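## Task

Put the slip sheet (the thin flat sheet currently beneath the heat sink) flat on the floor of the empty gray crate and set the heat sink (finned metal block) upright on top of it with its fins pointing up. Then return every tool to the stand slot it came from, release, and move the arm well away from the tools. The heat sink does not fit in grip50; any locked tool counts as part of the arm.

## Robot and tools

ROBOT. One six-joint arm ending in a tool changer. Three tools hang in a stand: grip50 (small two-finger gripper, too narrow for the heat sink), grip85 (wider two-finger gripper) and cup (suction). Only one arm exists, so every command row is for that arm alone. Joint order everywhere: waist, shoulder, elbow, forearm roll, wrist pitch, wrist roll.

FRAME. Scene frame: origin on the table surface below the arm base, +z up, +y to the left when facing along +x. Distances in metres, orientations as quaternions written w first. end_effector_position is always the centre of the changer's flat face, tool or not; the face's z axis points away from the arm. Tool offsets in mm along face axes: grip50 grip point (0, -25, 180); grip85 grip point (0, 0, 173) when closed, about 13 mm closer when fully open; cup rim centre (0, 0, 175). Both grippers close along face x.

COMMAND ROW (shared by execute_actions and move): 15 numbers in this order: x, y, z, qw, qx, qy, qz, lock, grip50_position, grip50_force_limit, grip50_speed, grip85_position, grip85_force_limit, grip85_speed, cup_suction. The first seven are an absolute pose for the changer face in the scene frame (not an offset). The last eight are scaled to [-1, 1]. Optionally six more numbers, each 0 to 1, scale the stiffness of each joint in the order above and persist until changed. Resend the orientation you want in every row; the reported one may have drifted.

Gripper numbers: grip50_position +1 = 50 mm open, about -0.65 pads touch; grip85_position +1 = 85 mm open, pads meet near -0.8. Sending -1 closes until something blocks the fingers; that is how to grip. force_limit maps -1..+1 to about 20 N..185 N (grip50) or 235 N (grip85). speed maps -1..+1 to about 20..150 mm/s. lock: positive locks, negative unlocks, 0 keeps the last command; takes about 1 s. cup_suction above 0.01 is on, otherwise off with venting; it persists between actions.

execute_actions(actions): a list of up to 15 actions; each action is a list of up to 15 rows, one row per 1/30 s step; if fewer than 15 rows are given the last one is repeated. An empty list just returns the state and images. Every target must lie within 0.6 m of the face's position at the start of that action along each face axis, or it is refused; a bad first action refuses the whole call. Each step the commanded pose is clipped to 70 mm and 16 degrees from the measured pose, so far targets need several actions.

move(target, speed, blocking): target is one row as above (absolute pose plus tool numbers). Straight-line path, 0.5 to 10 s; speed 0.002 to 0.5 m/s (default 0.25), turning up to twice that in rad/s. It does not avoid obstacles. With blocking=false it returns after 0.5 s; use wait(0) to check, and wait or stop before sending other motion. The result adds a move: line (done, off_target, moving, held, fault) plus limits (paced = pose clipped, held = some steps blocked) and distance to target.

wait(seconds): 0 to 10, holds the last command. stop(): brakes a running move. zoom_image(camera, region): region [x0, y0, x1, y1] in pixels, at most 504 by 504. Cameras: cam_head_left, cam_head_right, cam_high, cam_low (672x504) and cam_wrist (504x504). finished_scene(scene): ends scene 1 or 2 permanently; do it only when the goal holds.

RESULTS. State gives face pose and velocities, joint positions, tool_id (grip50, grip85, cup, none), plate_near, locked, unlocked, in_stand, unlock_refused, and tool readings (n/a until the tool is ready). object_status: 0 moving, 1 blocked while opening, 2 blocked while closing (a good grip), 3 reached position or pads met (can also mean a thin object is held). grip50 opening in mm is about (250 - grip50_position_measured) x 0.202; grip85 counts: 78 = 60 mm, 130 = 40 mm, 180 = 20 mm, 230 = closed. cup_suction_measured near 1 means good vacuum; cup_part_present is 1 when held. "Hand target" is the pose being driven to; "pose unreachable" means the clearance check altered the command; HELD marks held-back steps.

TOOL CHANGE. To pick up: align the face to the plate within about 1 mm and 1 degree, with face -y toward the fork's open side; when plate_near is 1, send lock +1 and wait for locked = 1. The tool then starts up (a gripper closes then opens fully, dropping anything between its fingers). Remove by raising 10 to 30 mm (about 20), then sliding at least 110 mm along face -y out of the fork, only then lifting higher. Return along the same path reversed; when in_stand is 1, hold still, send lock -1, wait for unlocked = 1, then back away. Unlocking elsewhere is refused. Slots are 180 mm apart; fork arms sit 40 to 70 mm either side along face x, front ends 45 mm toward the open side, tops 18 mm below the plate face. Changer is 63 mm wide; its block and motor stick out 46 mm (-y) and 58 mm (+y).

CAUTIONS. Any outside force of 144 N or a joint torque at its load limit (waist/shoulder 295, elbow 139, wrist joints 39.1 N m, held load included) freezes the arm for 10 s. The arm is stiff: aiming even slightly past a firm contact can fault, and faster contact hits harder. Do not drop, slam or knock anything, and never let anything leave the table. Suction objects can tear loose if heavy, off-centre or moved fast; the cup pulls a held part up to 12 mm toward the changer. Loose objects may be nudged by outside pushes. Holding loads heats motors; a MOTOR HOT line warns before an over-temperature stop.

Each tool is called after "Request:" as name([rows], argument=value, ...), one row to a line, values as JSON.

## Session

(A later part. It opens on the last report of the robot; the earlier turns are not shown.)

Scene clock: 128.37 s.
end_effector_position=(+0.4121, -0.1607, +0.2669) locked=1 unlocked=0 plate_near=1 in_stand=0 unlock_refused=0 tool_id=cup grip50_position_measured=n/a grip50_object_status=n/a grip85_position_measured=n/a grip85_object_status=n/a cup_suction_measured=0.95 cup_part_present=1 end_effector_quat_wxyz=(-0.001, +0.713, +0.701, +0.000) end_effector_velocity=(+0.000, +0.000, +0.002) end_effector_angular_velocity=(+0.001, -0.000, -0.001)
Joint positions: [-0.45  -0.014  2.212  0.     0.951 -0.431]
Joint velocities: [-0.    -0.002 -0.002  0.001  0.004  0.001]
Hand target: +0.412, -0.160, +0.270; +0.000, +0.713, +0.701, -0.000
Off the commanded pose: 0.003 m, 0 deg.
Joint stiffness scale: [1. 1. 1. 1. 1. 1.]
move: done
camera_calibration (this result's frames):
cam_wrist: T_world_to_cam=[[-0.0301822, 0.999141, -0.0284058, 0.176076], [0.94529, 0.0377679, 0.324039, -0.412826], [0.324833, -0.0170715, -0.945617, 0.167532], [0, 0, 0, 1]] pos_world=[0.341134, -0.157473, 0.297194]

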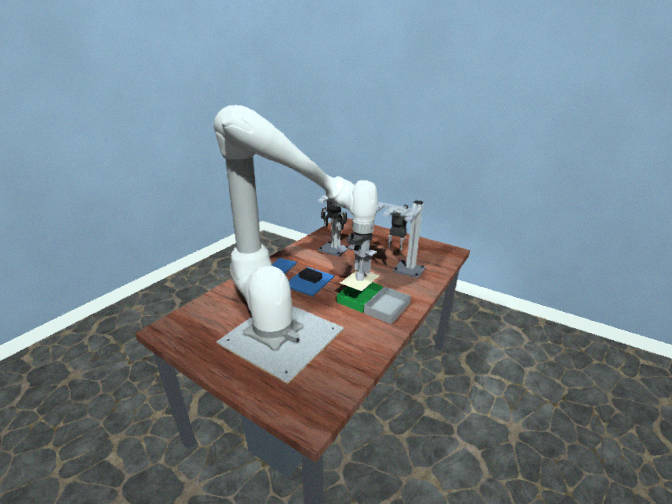

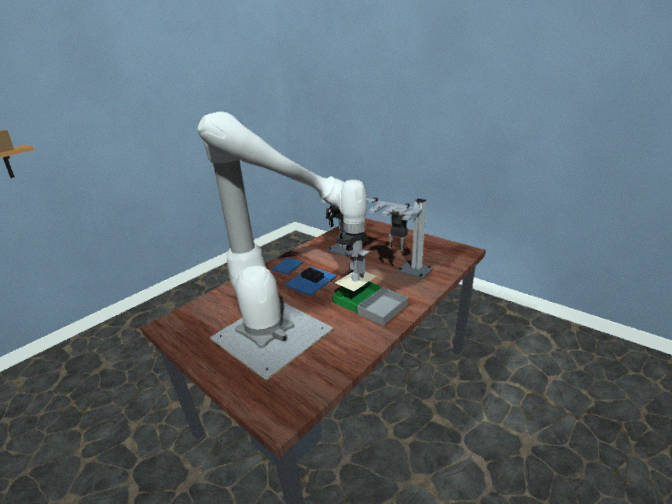

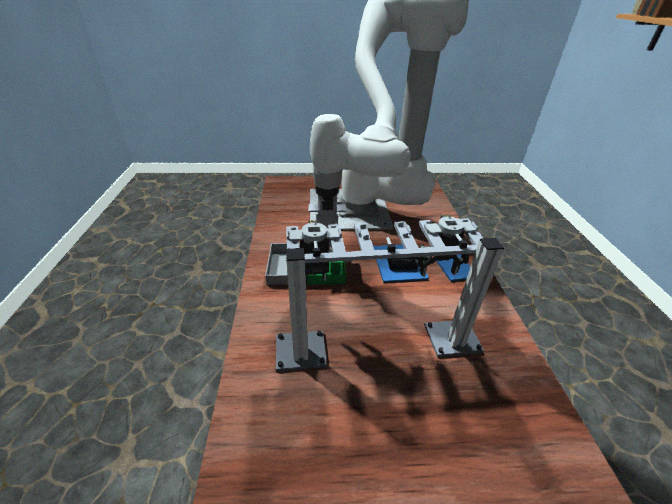

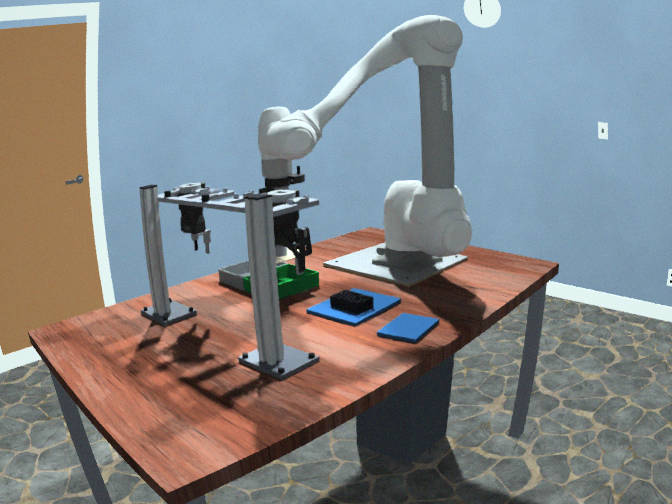

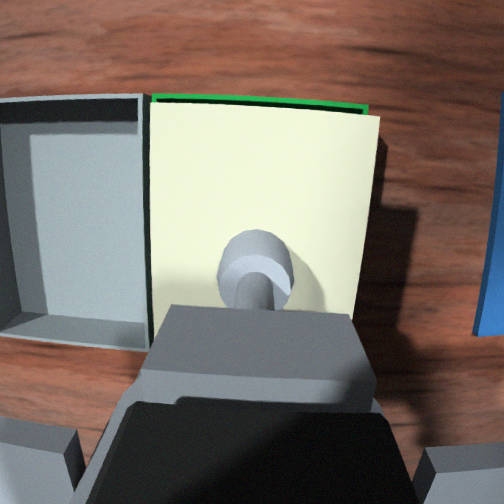

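Request:
move(target=[0.409,-0.306,0.27,0,0.713,0.701,0,0,1,0,0,1,0,0,1], speed=0.1)

Request:
move(target=[0.409,-0.305,0.215,0,0.713,0.701,0,0,1,0,0,1,0,0,1], speed=0.05)

Scene clock: 136.50 s.
end_effector_position=(+0.4094, -0.3037, +0.2713) locked=1 unlocked=0 plate_near=1 in_stand=0 unlock_refused=0 tool_id=cup grip50_position_measured=n/a grip50_object_status=n/a grip85_position_measured=n/a grip85_object_status=n/a cup_suction_measured=0.95 cup_part_present=1 end_effector_quat_wxyz=(+0.003, +0.714, +0.701, +0.002) end_effector_velocity=(+0.000, -0.002, +0.000) end_effector_angular_velocity=(+0.000, -0.001, +0.000)
Joint positions: [-0.706  0.085  2.099  0.     0.956 -0.687]
Joint velocities: [-0.003  0.002 -0.003  0.001 -0.    -0.004]
Hand target: +0.409, -0.306, +0.270; -0.000, +0.713, +0.701, +0.000
Off the commanded pose: 0.003 m, 0 deg.
Joint stiffness scale: [1. 1. 1. 1. 1. 1.]
move: done
camera_calibration (this result's frames):
cam_wrist: T_world_to_cam=[[-0.0299086, 0.999013, -0.0328431, 0.320013], [0.942662, 0.0391181, 0.331448, -0.40678], [0.332406, -0.0210468, -0.942902, 0.165091], [0, 0, 0, 1]] pos_world=[0.33815, -0.30031, 0.301001]

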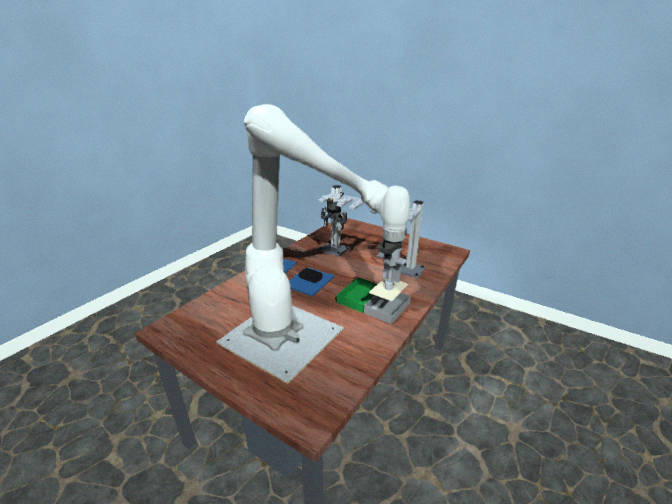

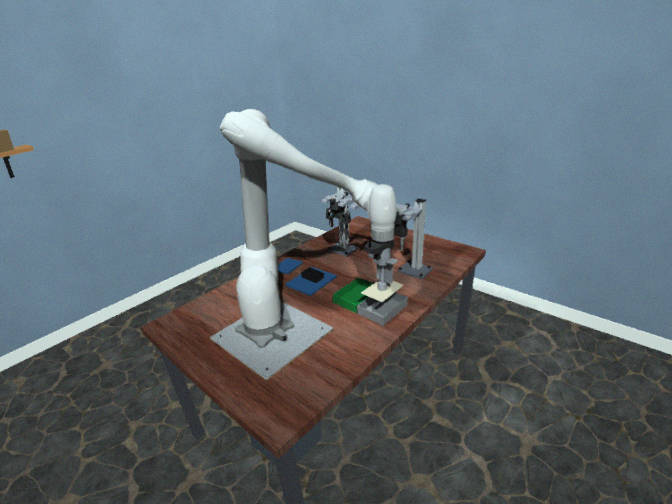

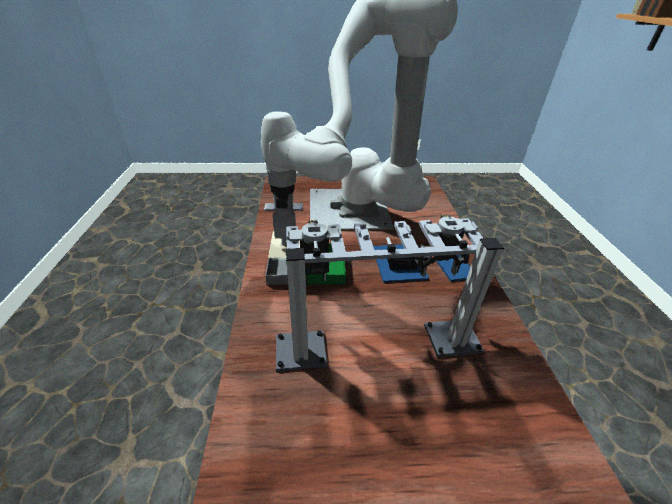

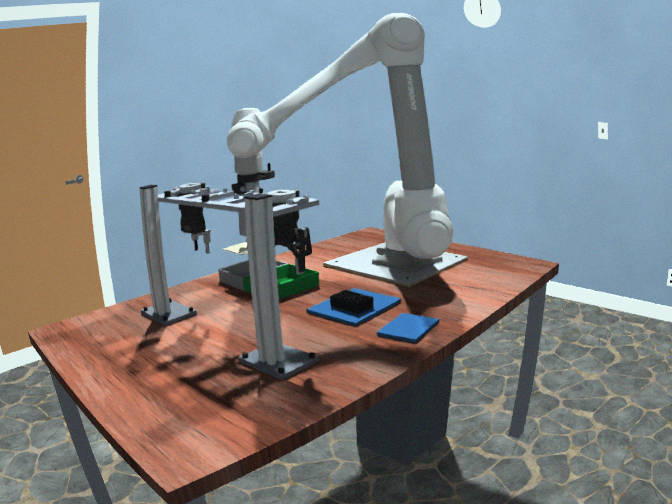

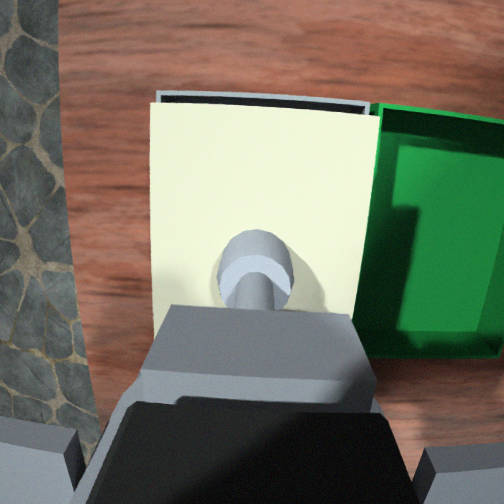

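Scene clock: 138.00 s.
end_effector_position=(+0.4098, -0.3039, +0.2184) locked=1 unlocked=0 plate_near=1 in_stand=0 unlock_refused=0 tool_id=cup grip50_position_measured=n/a grip50_object_status=n/a grip85_position_measured=n/a grip85_object_status=n/a cup_suction_measured=0.95 cup_part_present=1 end_effector_quat_wxyz=(+0.001, +0.713, +0.701, +0.001) end_effector_velocity=(+0.001, -0.001, -0.002) end_effector_angular_velocity=(-0.002, -0.002, -0.000)
Joint positions: [-0.706  0.148  2.146  0.     0.85  -0.687]
Joint velocities: [ 0.     0.003  0.001 -0.    -0.008  0.   ]
Hand target: +0.409, -0.305, +0.215; -0.000, +0.713, +0.701, +0.000
Off the commanded pose: 0.004 m, 0 deg.
Joint stiffness scale: [1. 1. 1. 1. 1. 1.]
move: off_target
camera_calibration (this result's frames):
cam_wrist: T_world_to_cam=[[-0.0300311, 0.999094, -0.0301587, 0.317961], [0.943675, 0.038286, 0.328652, -0.389648], [0.329509, -0.0185902, -0.943969, 0.117245], [0, 0, 0, 1]] pos_world=[0.338617, -0.300575, 0.248323]

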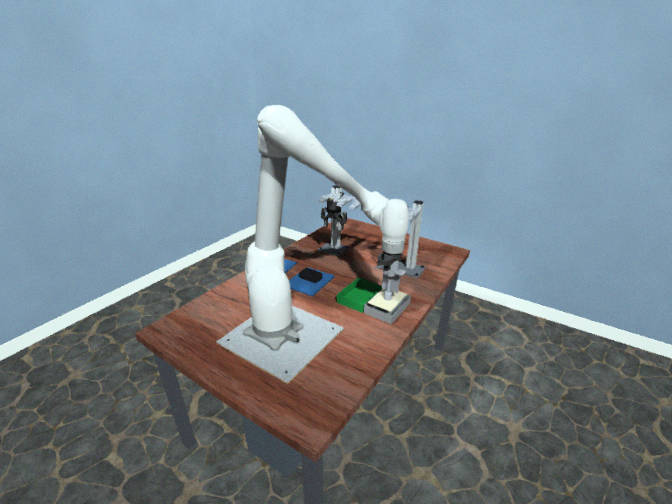

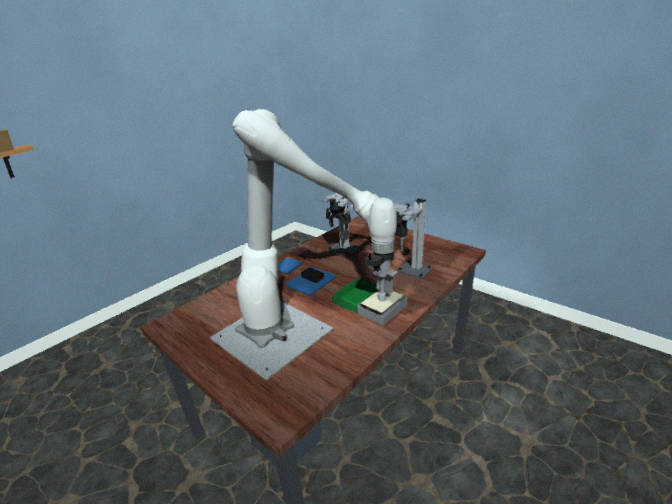

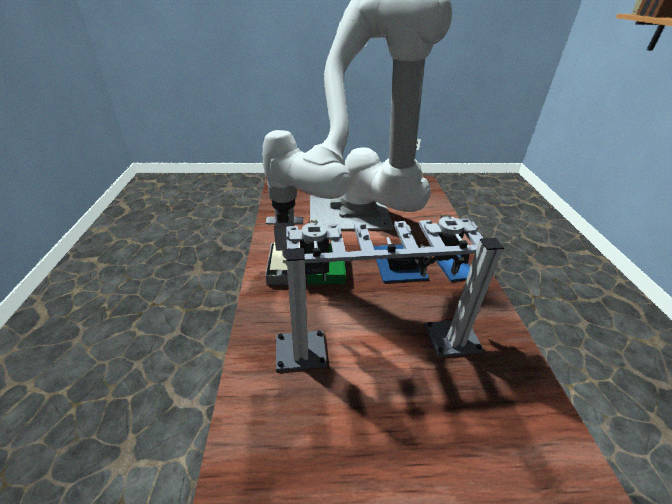

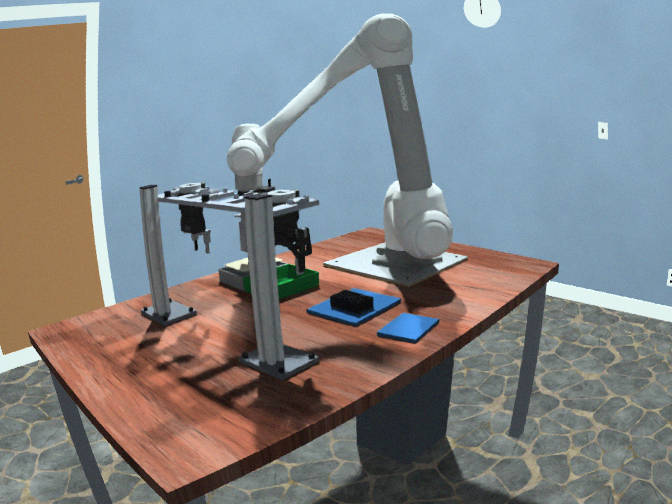

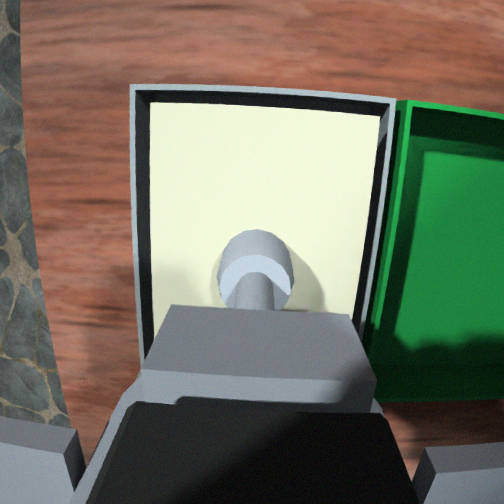

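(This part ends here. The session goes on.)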